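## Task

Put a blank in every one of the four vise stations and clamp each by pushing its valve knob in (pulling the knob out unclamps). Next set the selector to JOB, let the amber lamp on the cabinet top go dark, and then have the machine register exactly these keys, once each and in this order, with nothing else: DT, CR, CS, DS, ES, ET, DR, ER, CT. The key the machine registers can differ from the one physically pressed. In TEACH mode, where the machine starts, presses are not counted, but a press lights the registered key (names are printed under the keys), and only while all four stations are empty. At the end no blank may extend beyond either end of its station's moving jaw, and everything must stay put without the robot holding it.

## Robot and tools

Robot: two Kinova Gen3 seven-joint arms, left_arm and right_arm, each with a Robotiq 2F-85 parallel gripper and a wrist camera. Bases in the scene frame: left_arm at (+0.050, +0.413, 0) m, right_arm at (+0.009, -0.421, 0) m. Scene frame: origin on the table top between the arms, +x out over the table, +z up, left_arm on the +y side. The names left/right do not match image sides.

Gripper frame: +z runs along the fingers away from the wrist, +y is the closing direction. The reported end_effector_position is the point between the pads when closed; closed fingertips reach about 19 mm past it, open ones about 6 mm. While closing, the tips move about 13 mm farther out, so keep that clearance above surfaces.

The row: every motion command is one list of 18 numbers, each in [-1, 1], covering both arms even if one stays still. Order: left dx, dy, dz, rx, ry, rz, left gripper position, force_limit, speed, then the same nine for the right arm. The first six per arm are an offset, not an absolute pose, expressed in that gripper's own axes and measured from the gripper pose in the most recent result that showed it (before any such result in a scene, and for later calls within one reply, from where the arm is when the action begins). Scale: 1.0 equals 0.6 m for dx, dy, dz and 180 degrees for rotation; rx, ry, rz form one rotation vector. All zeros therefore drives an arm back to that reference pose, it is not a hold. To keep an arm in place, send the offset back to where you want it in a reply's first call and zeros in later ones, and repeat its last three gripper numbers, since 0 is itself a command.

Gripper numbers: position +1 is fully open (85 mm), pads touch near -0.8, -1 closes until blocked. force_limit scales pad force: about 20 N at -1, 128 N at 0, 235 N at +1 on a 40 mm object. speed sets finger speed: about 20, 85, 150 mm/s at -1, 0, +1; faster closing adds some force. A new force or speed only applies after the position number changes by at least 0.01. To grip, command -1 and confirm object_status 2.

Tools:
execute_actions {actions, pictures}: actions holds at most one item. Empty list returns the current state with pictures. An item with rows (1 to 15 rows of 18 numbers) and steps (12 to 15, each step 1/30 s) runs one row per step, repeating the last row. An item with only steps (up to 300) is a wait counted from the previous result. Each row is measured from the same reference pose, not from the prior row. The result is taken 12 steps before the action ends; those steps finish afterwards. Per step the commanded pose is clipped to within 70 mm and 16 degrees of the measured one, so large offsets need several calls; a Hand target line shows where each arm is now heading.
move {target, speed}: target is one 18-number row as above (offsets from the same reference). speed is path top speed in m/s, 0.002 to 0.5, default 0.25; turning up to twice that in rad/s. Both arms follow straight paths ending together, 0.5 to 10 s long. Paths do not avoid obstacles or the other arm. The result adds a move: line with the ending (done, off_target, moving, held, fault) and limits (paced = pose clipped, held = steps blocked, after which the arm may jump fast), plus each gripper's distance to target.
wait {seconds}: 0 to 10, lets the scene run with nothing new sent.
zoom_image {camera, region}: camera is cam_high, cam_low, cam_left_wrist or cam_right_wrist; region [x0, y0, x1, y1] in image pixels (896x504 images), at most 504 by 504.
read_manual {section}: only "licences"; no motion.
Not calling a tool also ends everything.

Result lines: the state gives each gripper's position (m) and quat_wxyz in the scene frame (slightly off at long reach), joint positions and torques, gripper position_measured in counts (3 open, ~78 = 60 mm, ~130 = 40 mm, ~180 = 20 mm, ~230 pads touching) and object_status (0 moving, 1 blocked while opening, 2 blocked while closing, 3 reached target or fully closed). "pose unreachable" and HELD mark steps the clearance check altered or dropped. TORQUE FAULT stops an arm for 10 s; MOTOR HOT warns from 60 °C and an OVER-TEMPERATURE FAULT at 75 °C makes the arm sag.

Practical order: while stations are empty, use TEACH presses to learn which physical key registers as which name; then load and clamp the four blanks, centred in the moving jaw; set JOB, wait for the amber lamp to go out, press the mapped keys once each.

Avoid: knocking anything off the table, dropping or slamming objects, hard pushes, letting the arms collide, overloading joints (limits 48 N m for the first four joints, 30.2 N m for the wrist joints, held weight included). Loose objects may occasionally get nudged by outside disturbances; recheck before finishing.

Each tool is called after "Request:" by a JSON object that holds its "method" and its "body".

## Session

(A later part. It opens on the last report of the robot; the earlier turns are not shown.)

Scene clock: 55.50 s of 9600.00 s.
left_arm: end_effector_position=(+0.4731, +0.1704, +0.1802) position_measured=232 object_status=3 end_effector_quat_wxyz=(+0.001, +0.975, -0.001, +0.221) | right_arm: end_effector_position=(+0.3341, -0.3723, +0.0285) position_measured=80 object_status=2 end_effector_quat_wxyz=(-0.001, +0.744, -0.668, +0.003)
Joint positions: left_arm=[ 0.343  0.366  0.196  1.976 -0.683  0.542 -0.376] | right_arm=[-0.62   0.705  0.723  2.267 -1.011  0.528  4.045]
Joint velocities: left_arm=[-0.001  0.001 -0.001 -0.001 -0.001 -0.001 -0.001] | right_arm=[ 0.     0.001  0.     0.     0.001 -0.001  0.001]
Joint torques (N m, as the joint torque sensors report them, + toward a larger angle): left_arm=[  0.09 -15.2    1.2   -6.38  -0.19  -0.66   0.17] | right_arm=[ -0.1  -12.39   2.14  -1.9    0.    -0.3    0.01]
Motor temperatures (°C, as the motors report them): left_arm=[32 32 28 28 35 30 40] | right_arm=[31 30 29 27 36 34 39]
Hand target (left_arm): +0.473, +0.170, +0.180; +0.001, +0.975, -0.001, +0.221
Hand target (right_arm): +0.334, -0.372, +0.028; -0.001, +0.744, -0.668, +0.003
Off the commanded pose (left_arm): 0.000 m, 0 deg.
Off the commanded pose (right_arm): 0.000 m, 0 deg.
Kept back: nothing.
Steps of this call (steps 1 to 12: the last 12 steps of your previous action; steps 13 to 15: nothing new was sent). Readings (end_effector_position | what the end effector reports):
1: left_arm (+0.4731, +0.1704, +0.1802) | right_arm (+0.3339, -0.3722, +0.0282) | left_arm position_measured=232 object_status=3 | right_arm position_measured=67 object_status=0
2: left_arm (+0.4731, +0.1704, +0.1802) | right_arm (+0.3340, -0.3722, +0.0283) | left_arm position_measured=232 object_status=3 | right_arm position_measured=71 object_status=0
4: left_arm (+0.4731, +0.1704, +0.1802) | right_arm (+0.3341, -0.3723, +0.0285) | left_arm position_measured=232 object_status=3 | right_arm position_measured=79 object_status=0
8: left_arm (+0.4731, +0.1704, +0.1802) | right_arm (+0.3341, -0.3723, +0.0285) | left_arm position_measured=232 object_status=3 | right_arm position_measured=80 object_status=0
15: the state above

Request:
{"method": "move", "body": {"target": [0,0,0,0,0,0,-1,0,1,0,0,-0.22,0,0,0.034,-1,-0.5,-0.5], "speed": 0.2}}

Request:
{"method": "move", "body": {"target": [0,0,0,0,0,0,-1,0,1,-0.348,-0.048,0.02,0,0,0,-1,-0.5,-0.5], "speed": 0.2}}

Scene clock: 57.53 s of 9600.00 s.
left_arm: end_effector_position=(+0.4731, +0.1704, +0.1802) position_measured=232 object_status=3 end_effector_quat_wxyz=(+0.001, +0.975, -0.001, +0.221) | right_arm: end_effector_position=(+0.3334, -0.3719, +0.1606) position_measured=80 object_status=2 end_effector_quat_wxyz=(+0.002, -0.707, +0.707, -0.002)
Joint positions: left_arm=[ 0.343  0.366  0.196  1.976 -0.683  0.542 -0.376] | right_arm=[-0.953  0.443  1.14   2.128 -0.527  0.884  3.525]
Joint velocities: left_arm=[-0.    -0.001  0.     0.    -0.     0.001 -0.001] | right_arm=[-0.007 -0.003  0.001 -0.002  0.003  0.001 -0.004]
Joint torques (N m, as the joint torque sensors report them, + toward a larger angle): left_arm=[  0.02 -15.09   0.91  -6.36  -0.19  -0.79   0.26] | right_arm=[-0.33 -9.73  2.49 -6.1  -0.02 -0.16  0.22]
Motor temperatures (°C, as the motors report them): left_arm=[32 32 28 28 35 30 40] | right_arm=[31 30 29 27 36 34 39]
Hand target (left_arm): +0.473, +0.170, +0.180; +0.001, +0.975, -0.001, +0.221
Hand target (right_arm): +0.333, -0.372, +0.161; -0.002, +0.708, -0.707, +0.002
Off the commanded pose (left_arm): 0.000 m, 0 deg.
Off the commanded pose (right_arm): 0.000 m, 0 deg.
Kept back: nothing.
move: done

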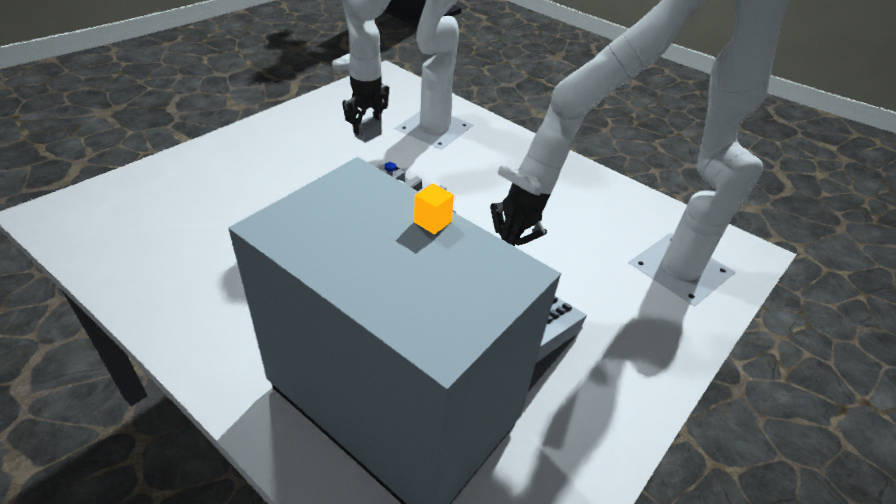

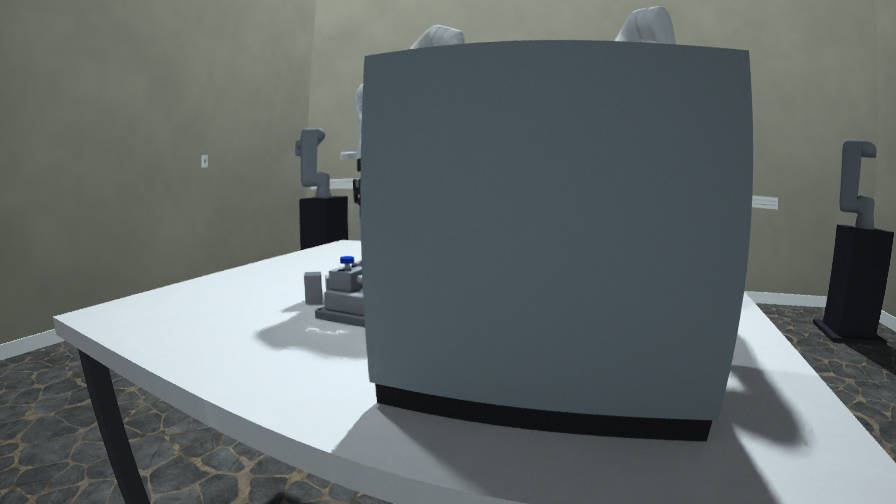

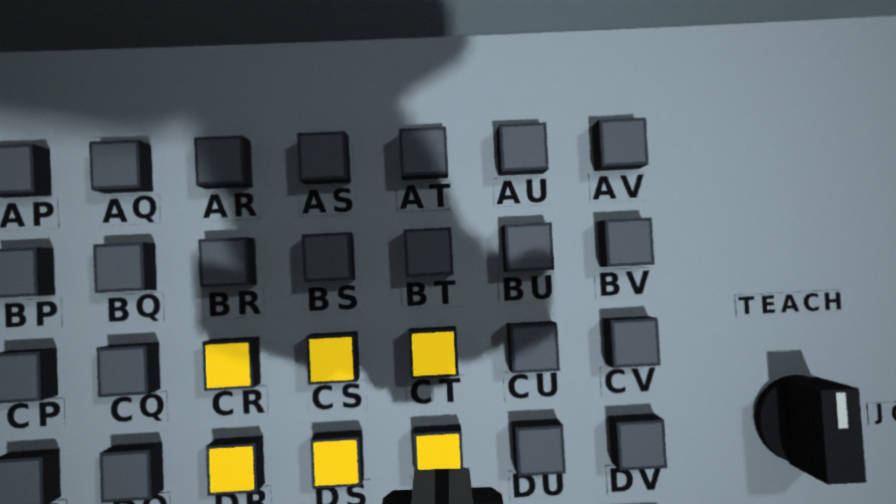

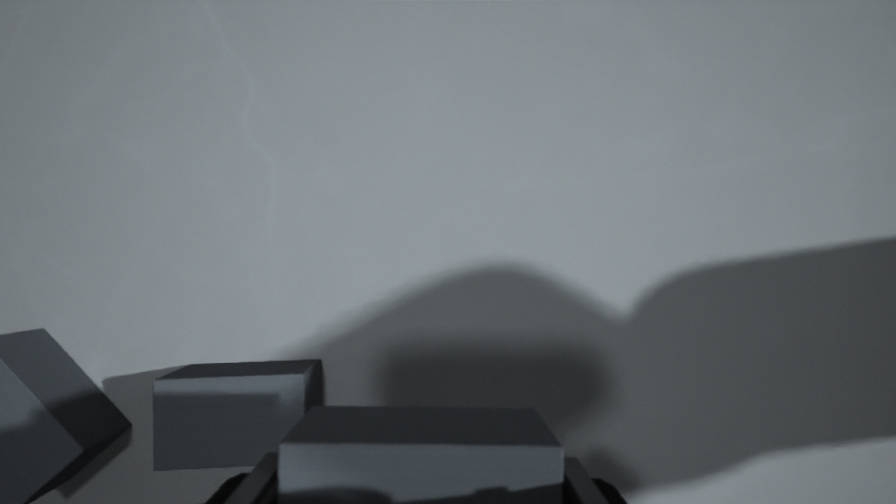

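Scene clock: 59.07 s of 9600.00 s.
left_arm: end_effector_position=(+0.4731, +0.1704, +0.1802) position_measured=232 object_status=3 end_effector_quat_wxyz=(+0.001, +0.975, -0.001, +0.221) | right_arm: end_effector_position=(+0.3608, -0.1627, +0.1481) position_measured=80 object_status=2 end_effector_quat_wxyz=(+0.002, -0.707, +0.707, -0.001)
Joint positions: left_arm=[ 0.343  0.366  0.196  1.976 -0.683  0.542 -0.376] | right_arm=[-1.215  0.687  1.025  1.807 -0.677  1.042  3.099]
Joint velocities: left_arm=[ 0.    -0.     0.    -0.001  0.     0.     0.   ] | right_arm=[ 0.001  0.008 -0.002 -0.005  0.001  0.003 -0.005]
Joint torques (N m, as the joint torque sensors report them, + toward a larger angle): left_arm=[  0.04 -15.26   1.03  -6.33  -0.19  -0.74   0.17] | right_arm=[ -0.13 -15.2    4.66  -6.27   0.04  -0.06   0.06]
Motor temperatures (°C, as the motors report them): left_arm=[32 32 28 28 35 30 40] | right_arm=[31 30 29 27 36 34 39]
Hand target (left_arm): +0.473, +0.170, +0.180; +0.001, +0.975, -0.001, +0.221
Hand target (right_arm): +0.361, -0.163, +0.148; -0.001, +0.707, -0.707, +0.001
Off the commanded pose (left_arm): 0.000 m, 0 deg.
Off the commanded pose (right_arm): 0.002 m, 0 deg.
Kept back: nothing.
move: done

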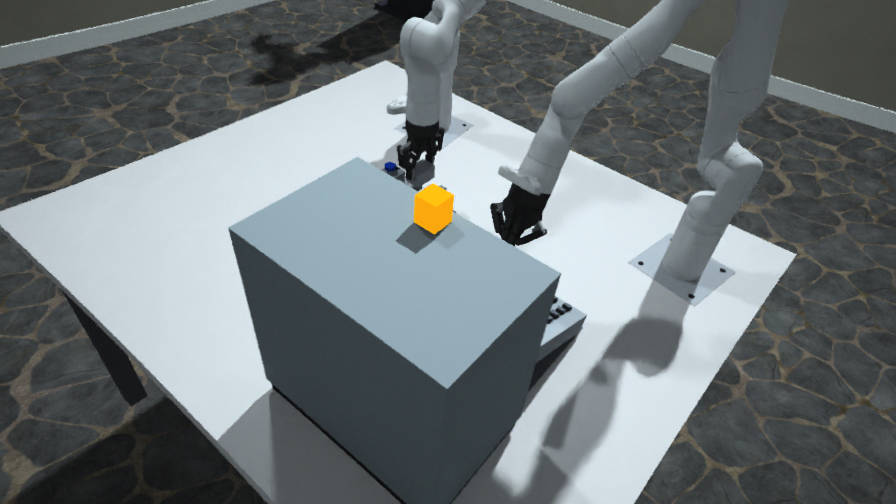

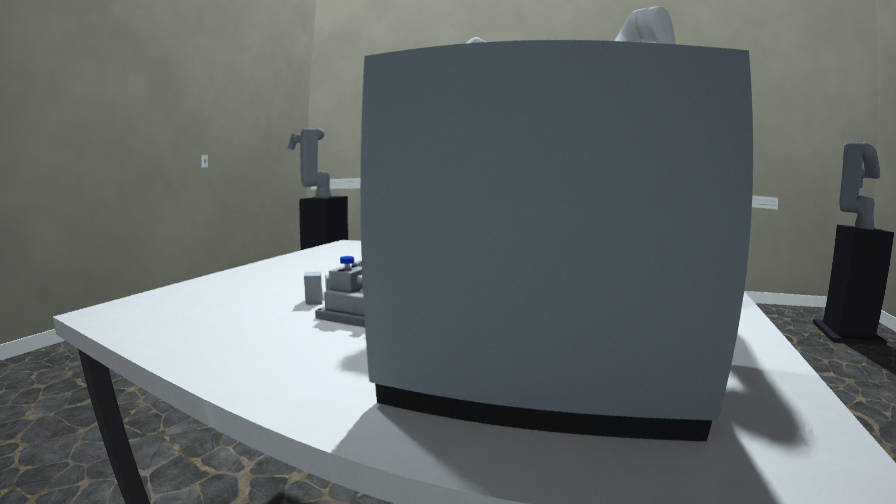

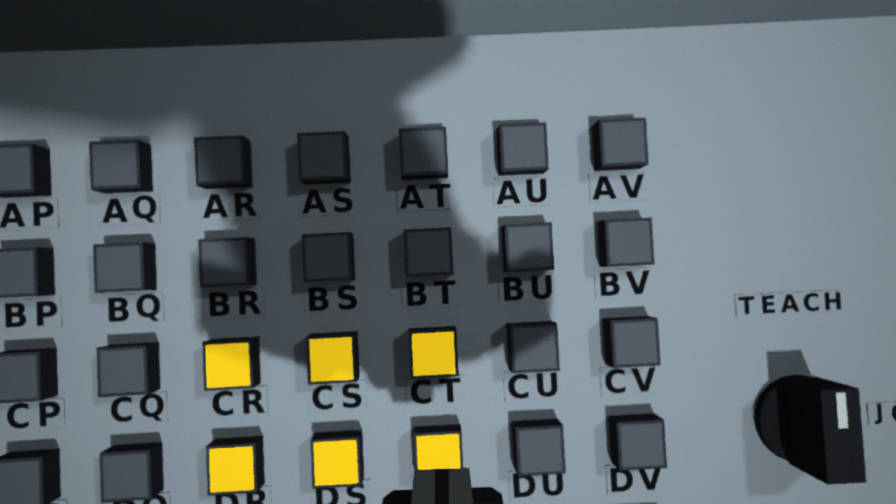

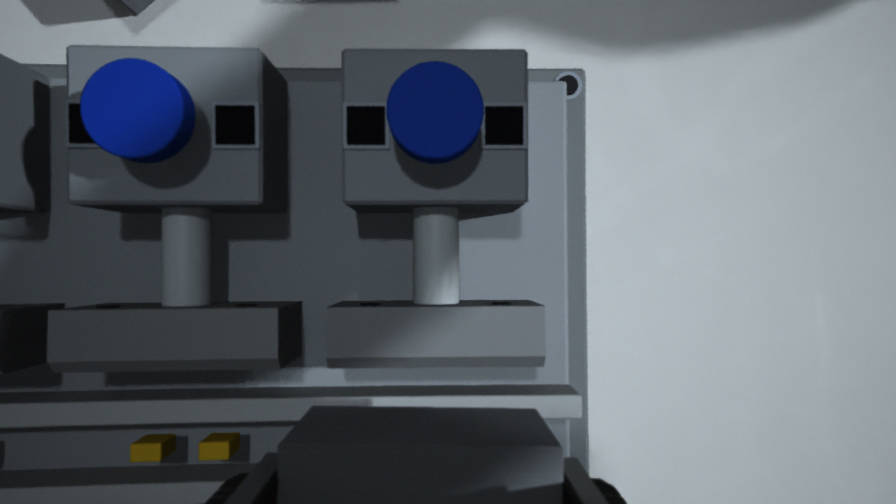

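Request:
{"method": "move", "body": {"target": [0,0,0,0,0,0,-1,0,1,0,0.006,0.072,0,0,0,-1,-0.5,-0.5], "speed": 0.06}}

Scene clock: 60.70 s of 9600.00 s.
left_arm: end_effector_position=(+0.4731, +0.1704, +0.1802) position_measured=232 object_status=3 end_effector_quat_wxyz=(+0.001, +0.975, -0.001, +0.221) | right_arm: end_effector_position=(+0.3574, -0.1627, +0.1050) position_measured=80 object_status=2 end_effector_quat_wxyz=(+0.002, -0.707, +0.707, -0.001)
Joint positions: left_arm=[ 0.343  0.366  0.196  1.976 -0.683  0.542 -0.376] | right_arm=[-1.181  0.745  0.958  1.867 -0.756  0.939  3.158]
Joint velocities: left_arm=[ 0.     0.    -0.     0.     0.     0.001  0.   ] | right_arm=[ 0.004  0.005 -0.003  0.001 -0.003 -0.004  0.003]
Joint torques (N m, as the joint torque sensors report them, + toward a larger angle): left_arm=[  0.18 -15.11   1.04  -6.44  -0.14  -0.73   0.24] | right_arm=[ -0.46 -15.76   4.54  -5.2    0.01  -0.13   0.  ]
Motor temperatures (°C, as the motors report them): left_arm=[32 32 28 28 35 30 40] | right_arm=[31 30 29 27 36 34 39]
Hand target (left_arm): +0.473, +0.170, +0.180; +0.001, +0.975, -0.001, +0.221
Hand target (right_arm): +0.357, -0.163, +0.105; -0.002, +0.707, -0.707, +0.001
Off the commanded pose (left_arm): 0.000 m, 0 deg.
Off the commanded pose (right_arm): 0.000 m, 0 deg.
Kept back: nothing.
move: done

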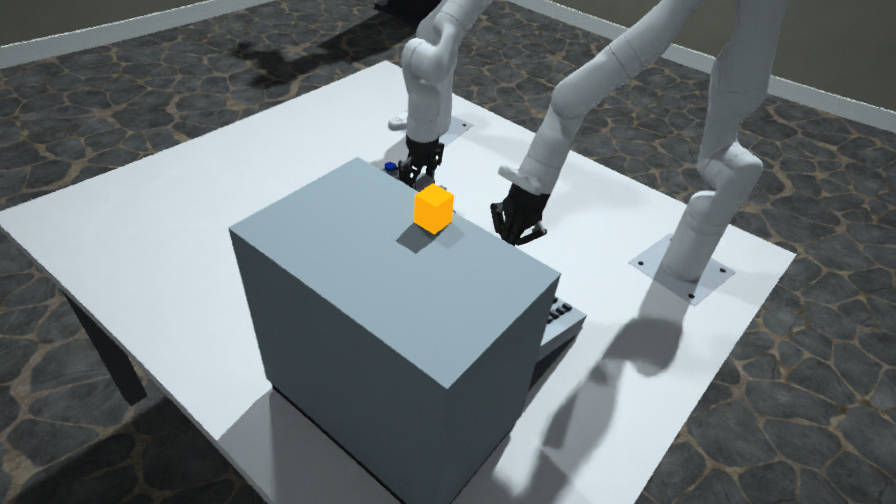

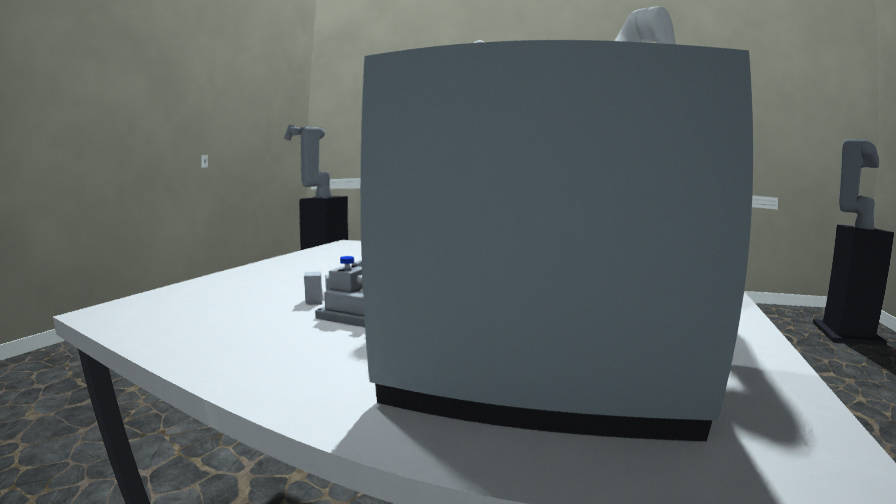

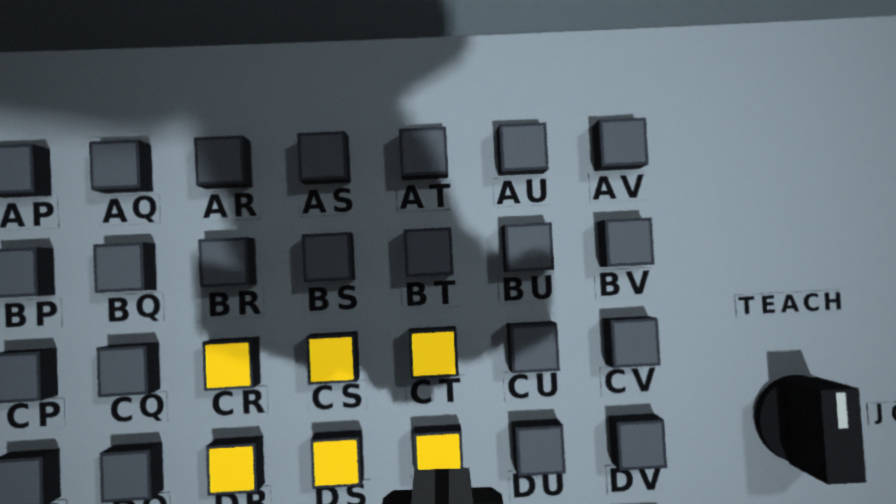

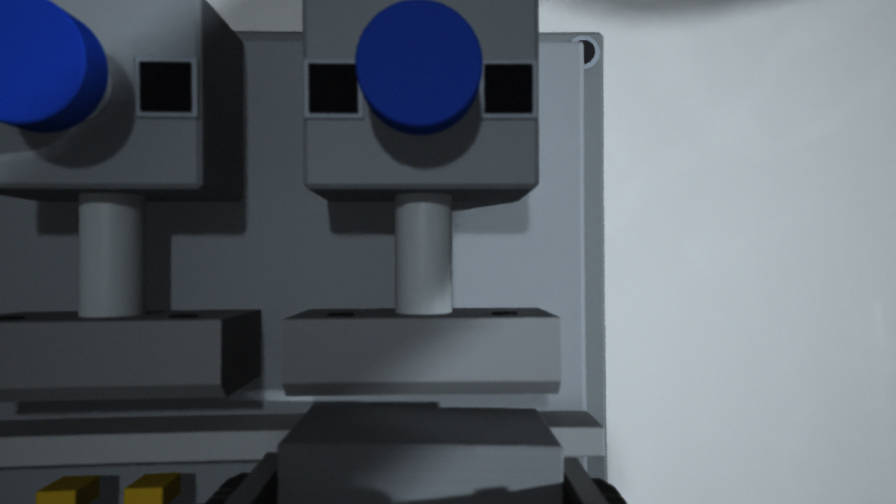

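Request:
{"method": "move", "body": {"target": [0,0,0,0,0,0,-1,0,1,-0.006,0,0.014,0,0,0,-1,-0.5,-0.5], "speed": 0.015}}

Scene clock: 65.53 s of 9600.00 s.
left_arm: end_effector_position=(+0.4731, +0.1704, +0.1802) position_measured=232 object_status=3 end_effector_quat_wxyz=(+0.001, +0.975, -0.001, +0.221) | right_arm: end_effector_position=(+0.3575, -0.1605, +0.0987) position_measured=80 object_status=2 end_effector_quat_wxyz=(+0.002, -0.707, +0.707, -0.001)
Joint positions: left_arm=[ 0.343  0.366  0.196  1.976 -0.683  0.542 -0.376] | right_arm=[-1.177  0.757  0.947  1.868 -0.77   0.928  3.162]
Joint velocities: left_arm=[ 0.    -0.001  0.001  0.     0.001 -0.001 -0.   ] | right_arm=[ 0.001 -0.001 -0.001  0.001 -0.002 -0.001  0.001]
Joint torques (N m, as the joint torque sensors report them, + toward a larger angle): left_arm=[  0.04 -15.11   1.17  -6.35  -0.19  -0.68   0.14] | right_arm=[ -0.95 -11.32   1.8   -5.4   -1.58  -1.73  -0.37]
Motor temperatures (°C, as the motors report them): left_arm=[32 32 28 28 35 30 40] | right_arm=[31 30 29 27 36 34 39]
Hand target (left_arm): +0.473, +0.170, +0.180; +0.001, +0.975, -0.001, +0.221
Hand target (right_arm): +0.357, -0.159, +0.097; -0.002, +0.707, -0.707, +0.001
Off the commanded pose (left_arm): 0.000 m, 0 deg.
Off the commanded pose (right_arm): 0.003 m, 0 deg.
Kept back: nothing.
After step 90, 1.00 s passed at rest.
move: done

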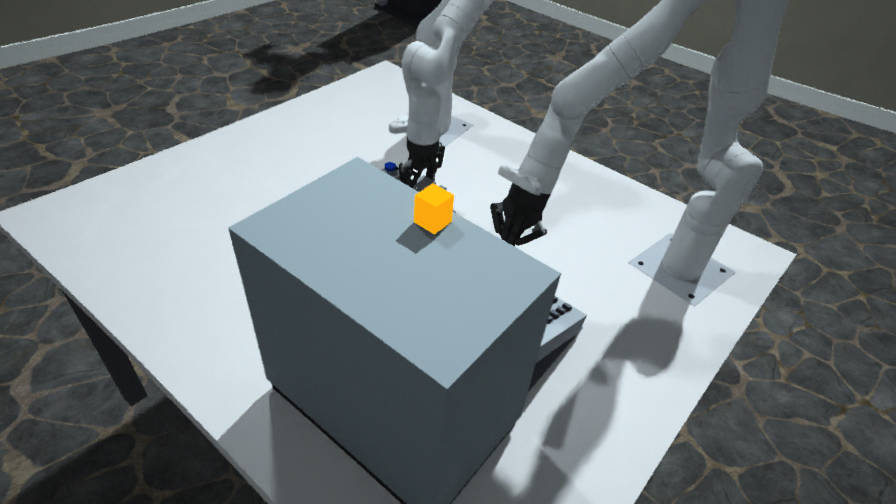

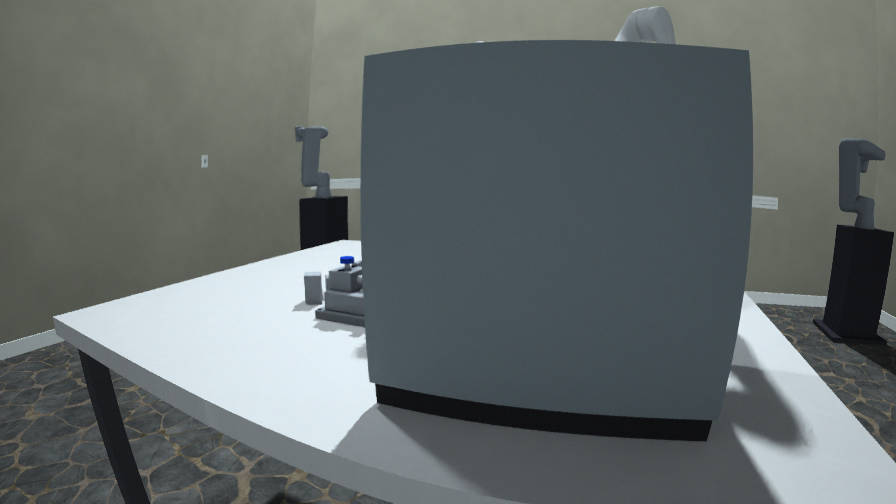

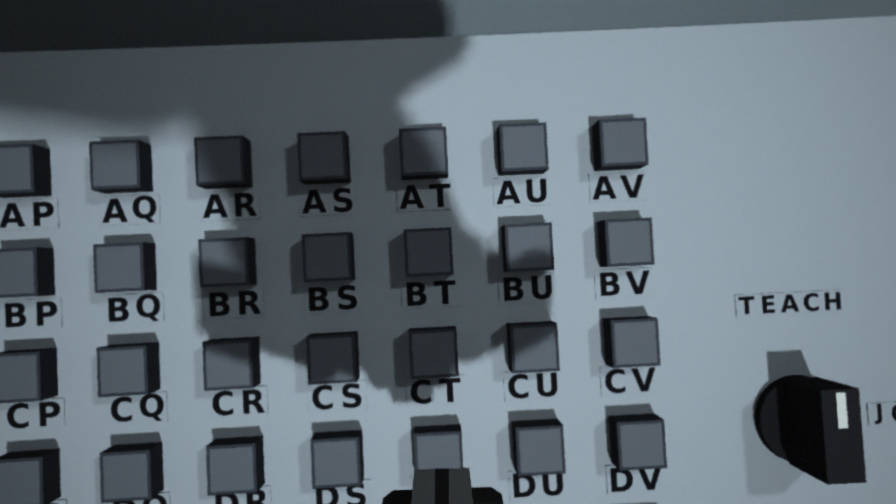

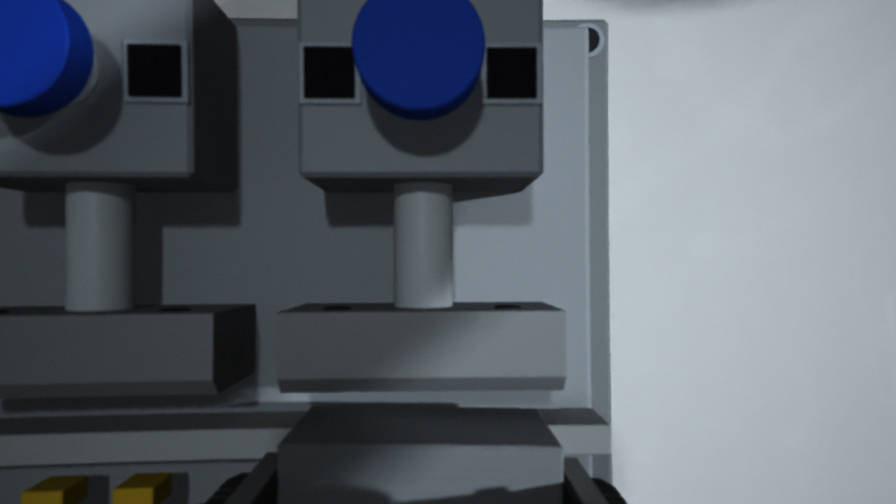

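Request:
{"method": "execute_actions", "body": {"actions": [{"rows":[[0,0,0,0,0,0,-1,0,1,0,0,0,0,0,0,0.55,-0.5,0]],"steps":12}]}}

Request:
{"method": "move", "body": {"target": [0,0,0,0,0,0,-1,0,1,0,0,-0.08,0,0,0,0.55,-0.5,0], "speed": 0.15}}

Request:
{"method": "move", "body": {"target": [0,0,0,0,0,0,-1,0,1,0.171,0,0.015,0,0,0,-1,-0.5,1], "speed": 0.15}}

Scene clock: 66.10 s of 9600.00 s.
left_arm: end_effector_position=(+0.4731, +0.1704, +0.1802) position_measured=232 object_status=3 end_effector_quat_wxyz=(+0.001, +0.975, -0.001, +0.221) | right_arm: end_effector_position=(+0.3575, -0.1605, +0.0987) position_measured=80 object_status=2 end_effector_quat_wxyz=(+0.002, -0.707, +0.707, -0.001)
Joint positions: left_arm=[ 0.343  0.366  0.196  1.976 -0.683  0.542 -0.376] | right_arm=[-1.176  0.757  0.946  1.868 -0.77   0.928  3.163]
Joint velocities: left_arm=[ 0.001 -0.    -0.    -0.    -0.001 -0.001  0.   ] | right_arm=[-0.     0.    -0.     0.001 -0.    -0.     0.001]
Joint torques (N m, as the joint torque sensors report them, + toward a larger angle): left_arm=[  0.14 -15.23   1.03  -6.34  -0.21  -0.74   0.15] | right_arm=[ -0.58 -11.52   1.95  -5.43  -1.62  -1.69  -0.4 ]
Motor temperatures (°C, as the motors report them): left_arm=[32 32 28 28 35 30 40] | right_arm=[31 30 29 27 36 34 39]
Kept back: the last 12 steps of this action.
Steps of this call (steps 1 to 17: nothing new was sent). Readings (end_effector_position | what the end effector reports):
1: left_arm (+0.4731, +0.1704, +0.1802) | right_arm (+0.3575, -0.1605, +0.0987) | left_arm position_measured=232 object_status=3 | right_arm position_measured=80 object_status=2
2: left_arm (+0.4731, +0.1704, +0.1802) | right_arm (+0.3575, -0.1605, +0.0987) | left_arm position_measured=232 object_status=3 | right_arm position_measured=80 object_status=2
4: left_arm (+0.4731, +0.1704, +0.1802) | right_arm (+0.3575, -0.1605, +0.0987) | left_arm position_measured=232 object_status=3 | right_arm position_measured=80 object_status=2
8: left_arm (+0.4731, +0.1704, +0.1802) | right_arm (+0.3575, -0.1605, +0.0987) | left_arm position_measured=232 object_status=3 | right_arm position_measured=80 object_status=2
17: the state above

Scene clock: 67.40 s of 9600.00 s.
left_arm: end_effector_position=(+0.4731, +0.1704, +0.1802) position_measured=232 object_status=3 end_effector_quat_wxyz=(+0.001, +0.975, -0.001, +0.221) | right_arm: end_effector_position=(+0.3573, -0.1605, +0.1466) position_measured=59 object_status=3 end_effector_quat_wxyz=(+0.002, -0.707, +0.707, -0.001)
Joint positions: left_arm=[ 0.343  0.366  0.196  1.976 -0.683  0.542 -0.376] | right_arm=[-1.223  0.686  1.022  1.814 -0.679  1.036  3.093]
Joint velocities: left_arm=[-0.001  0.    -0.    -0.    -0.     0.002  0.   ] | right_arm=[-0.003 -0.003  0.    -0.002  0.002  0.002 -0.002]
Joint torques (N m, as the joint torque sensors report them, + toward a larger angle): left_arm=[  0.07 -15.14   1.09  -6.39  -0.16  -0.68   0.19] | right_arm=[ -0.33 -14.58   4.3   -5.63  -0.11  -0.08   0.08]
Motor temperatures (°C, as the motors report them): left_arm=[32 32 28 28 35 30 40] | right_arm=[31 30 29 27 36 34 39]
Hand target (left_arm): +0.473, +0.170, +0.180; +0.001, +0.975, -0.001, +0.221
Hand target (right_arm): +0.357, -0.160, +0.147; -0.002, +0.707, -0.707, +0.001
Off your previous action's commanded pose (left_arm): 0.000 m, 0 deg at its last step (step 12 of this call).
Off your previous action's commanded pose (right_arm): 0.000 m, 0 deg at its last step (step 12 of this call).
Off the commanded pose (left_arm): 0.000 m, 0 deg.
Off the commanded pose (right_arm): 0.000 m, 0 deg.
Kept back: nothing.
move: done

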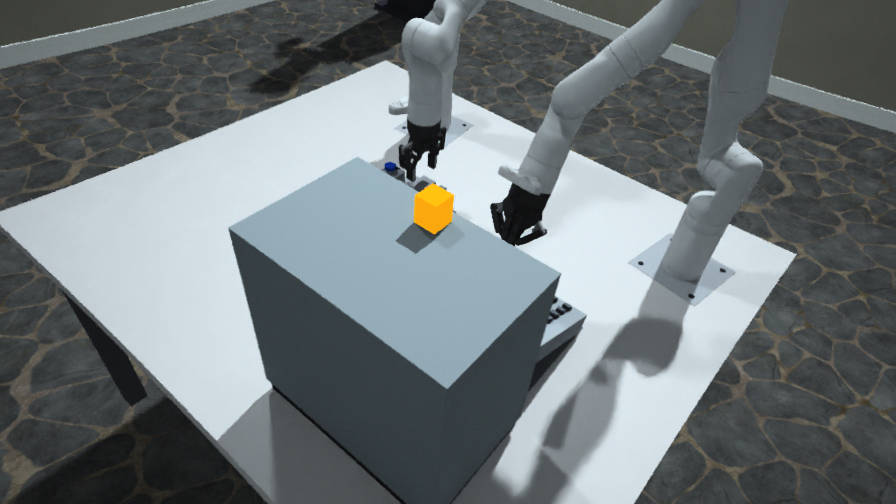

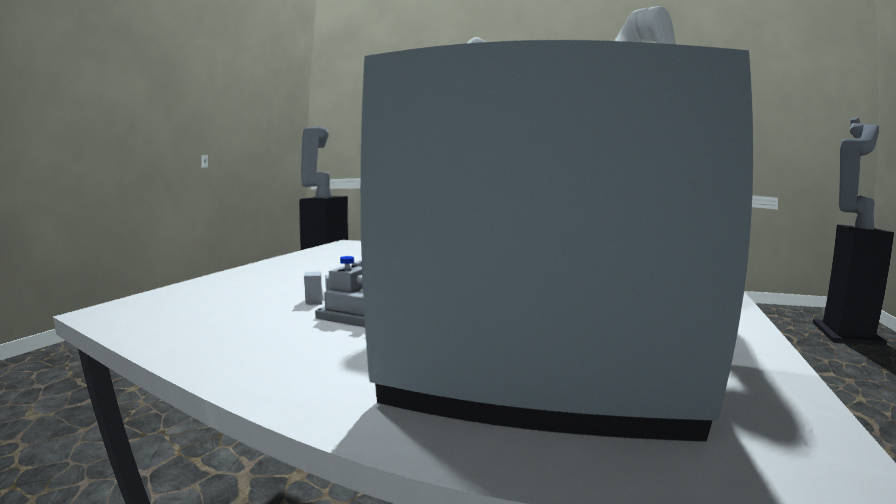

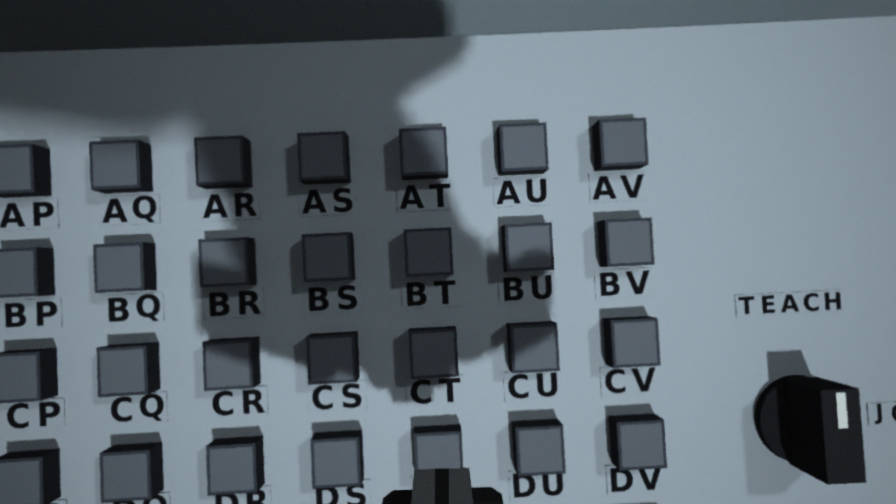

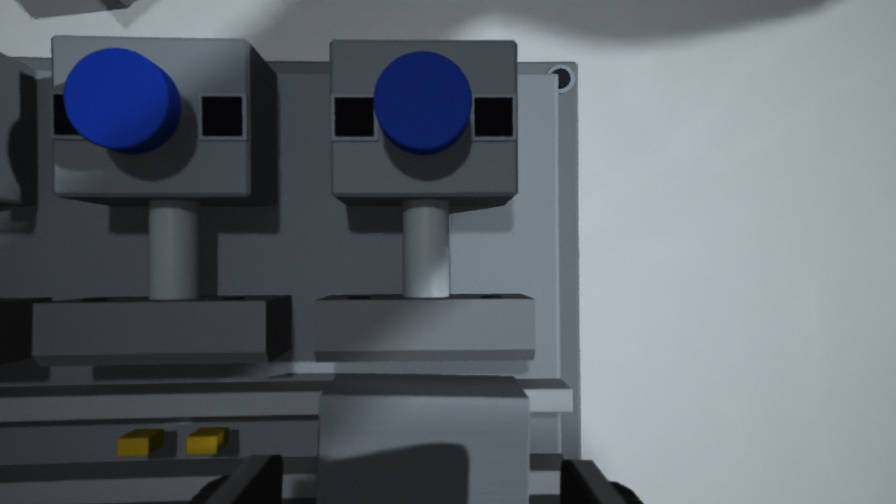

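Scene clock: 68.53 s of 9600.00 s.
left_arm: end_effector_position=(+0.4731, +0.1704, +0.1802) position_measured=232 object_status=3 end_effector_quat_wxyz=(+0.001, +0.975, -0.001, +0.221) | right_arm: end_effector_position=(+0.3579, -0.2630, +0.1378) position_measured=231 object_status=3 end_effector_quat_wxyz=(+0.002, -0.707, +0.707, -0.001)
Joint positions: left_arm=[ 0.343  0.366  0.196  1.976 -0.683  0.542 -0.376] | right_arm=[-1.074  0.599  1.034  1.995 -0.654  0.92   3.331]
Joint velocities: left_arm=[-0.002  0.     0.     0.    -0.001  0.001 -0.   ] | right_arm=[ 0.006 -0.003  0.     0.001 -0.002 -0.001  0.006]
Joint torques (N m, as the joint torque sensors report them, + toward a larger angle): left_arm=[  0.01 -15.25   0.95  -6.44  -0.15  -0.72   0.22] | right_arm=[ -0.76 -12.3    3.66  -5.43  -0.14  -0.18   0.09]
Motor temperatures (°C, as the motors report them): left_arm=[32 32 28 28 35 30 40] | right_arm=[31 30 29 27 36 34 39]
Hand target (left_arm): +0.473, +0.170, +0.180; +0.001, +0.975, -0.001, +0.221
Hand target (right_arm): +0.358, -0.263, +0.138; -0.002, +0.707, -0.707, +0.001
Off the commanded pose (left_arm): 0.000 m, 0 deg.
Off the commanded pose (right_arm): 0.001 m, 0 deg.
Kept back: nothing.
move: done

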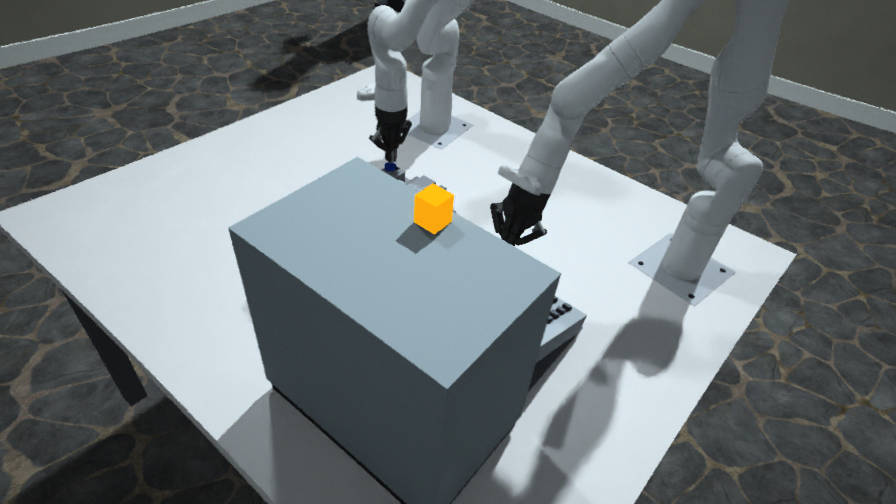

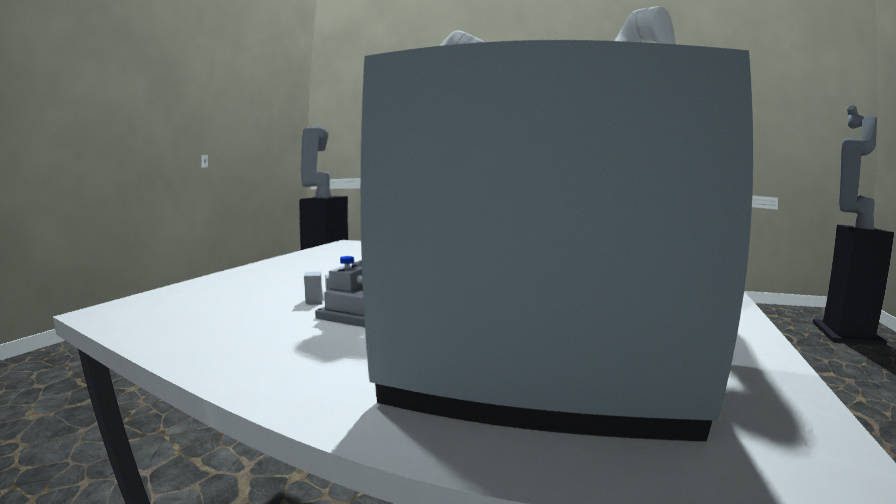

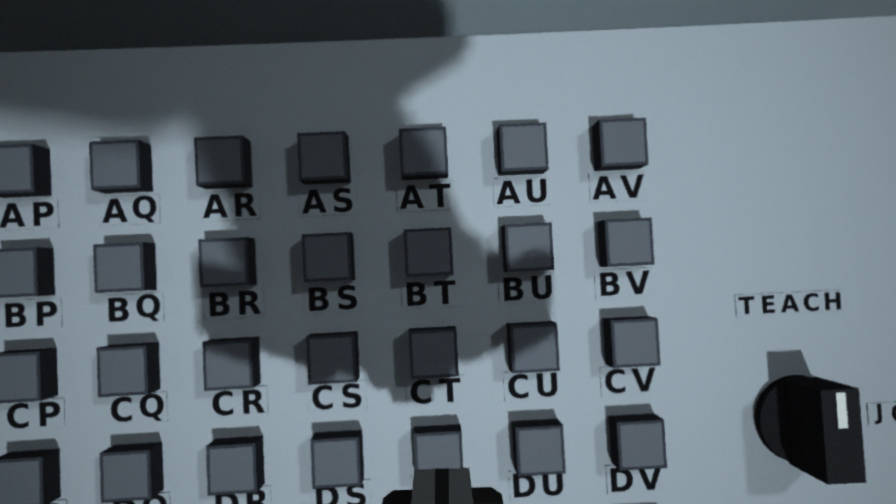

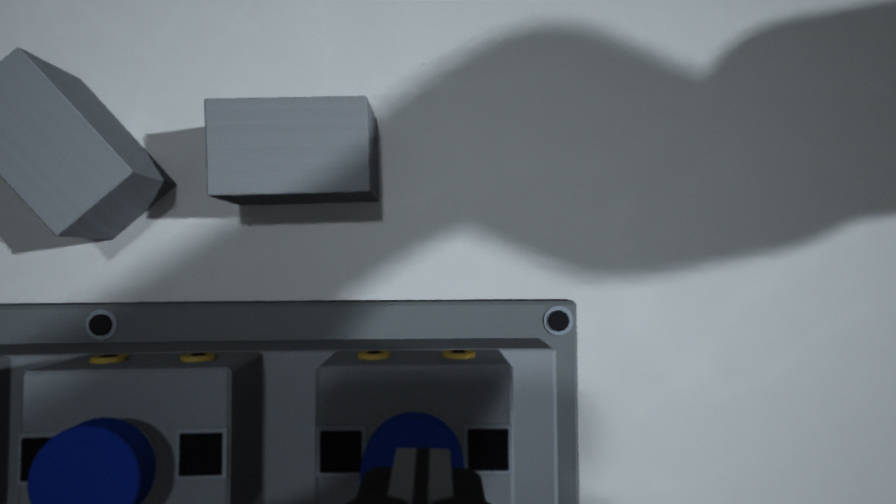

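Request:
{"method": "move", "body": {"target": [0,0,0,0,0,0,-1,0,1,0,-0.003,0.033,0,0,0,-1,-0.5,1], "speed": 0.03}}

Scene clock: 69.77 s of 9600.00 s.
left_arm: end_effector_position=(+0.4731, +0.1704, +0.1802) position_measured=232 object_status=3 end_effector_quat_wxyz=(+0.001, +0.975, -0.001, +0.221) | right_arm: end_effector_position=(+0.3591, -0.2632, +0.1189) position_measured=231 object_status=3 end_effector_quat_wxyz=(+0.002, -0.707, +0.707, -0.000)
Joint positions: left_arm=[ 0.343  0.366  0.196  1.976 -0.683  0.542 -0.376] | right_arm=[-1.038  0.631  0.991  2.015 -0.7    0.876  3.369]
Joint velocities: left_arm=[ 0.     0.001  0.    -0.001  0.    -0.002  0.   ] | right_arm=[ 0.004  0.003 -0.004 -0.    -0.004 -0.002  0.002]
Joint torques (N m, as the joint torque sensors report them, + toward a larger angle): left_arm=[  0.09 -15.12   1.03  -6.47  -0.18  -0.72   0.15] | right_arm=[ -0.32 -11.15   2.83  -5.41  -0.46  -1.34   0.04]
Motor temperatures (°C, as the motors report them): left_arm=[32 32 28 28 35 30 40] | right_arm=[31 30 29 27 36 34 39]
Hand target (left_arm): +0.473, +0.170, +0.180; +0.001, +0.975, -0.001, +0.221
Hand target (right_arm): +0.360, -0.263, +0.118; -0.002, +0.707, -0.707, +0.001
Off the commanded pose (left_arm): 0.000 m, 0 deg.
Off the commanded pose (right_arm): 0.001 m, 0 deg.
Kept back: nothing.
move: done

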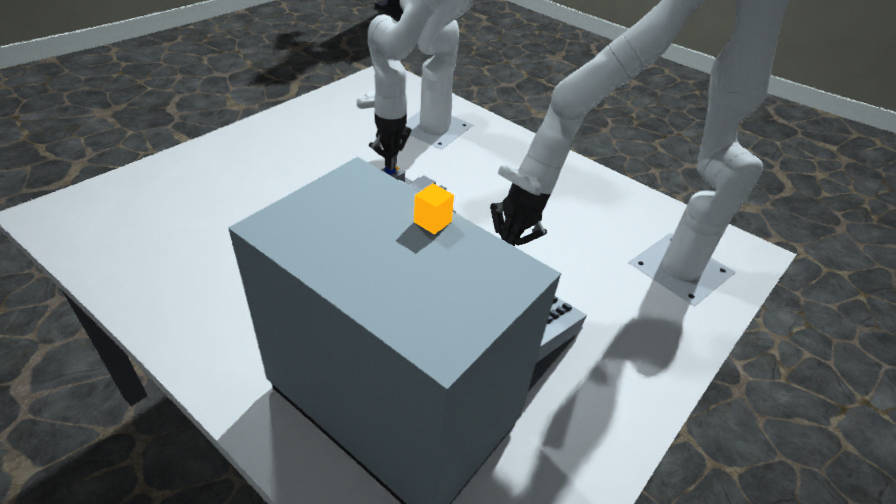

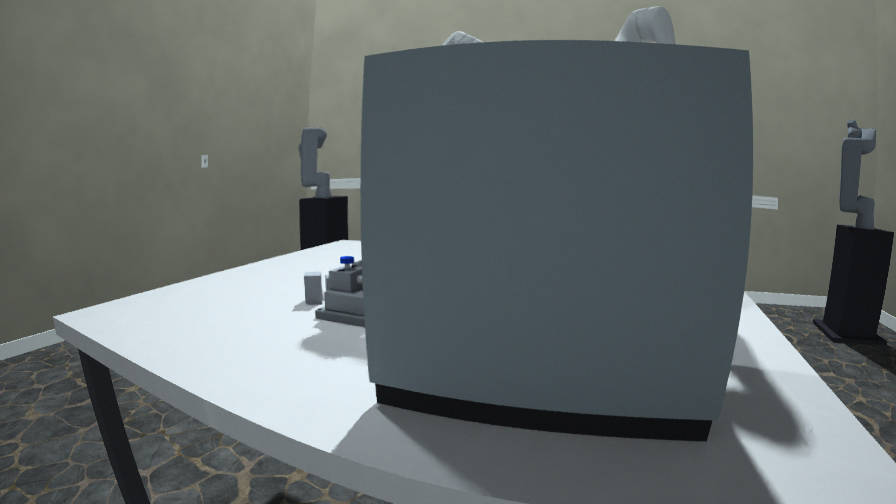

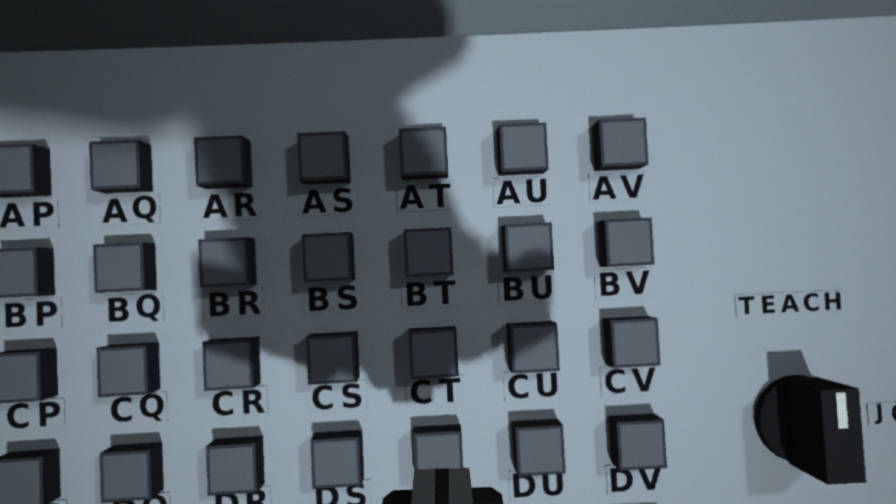

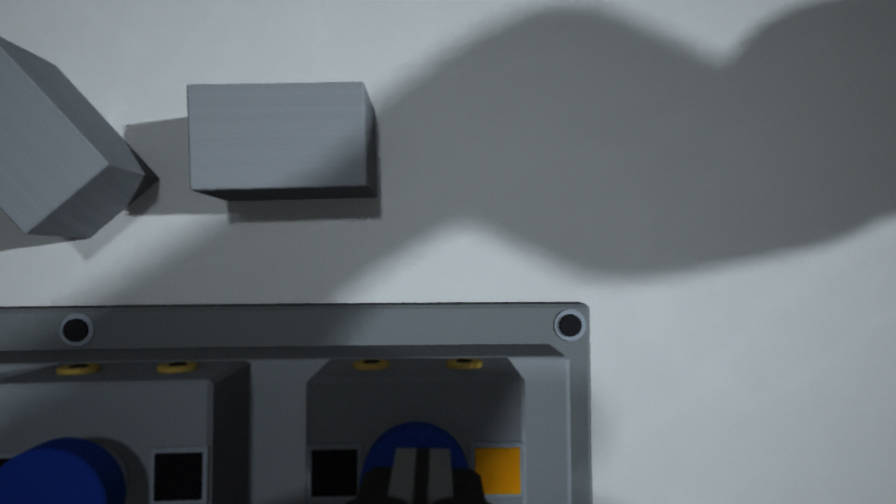

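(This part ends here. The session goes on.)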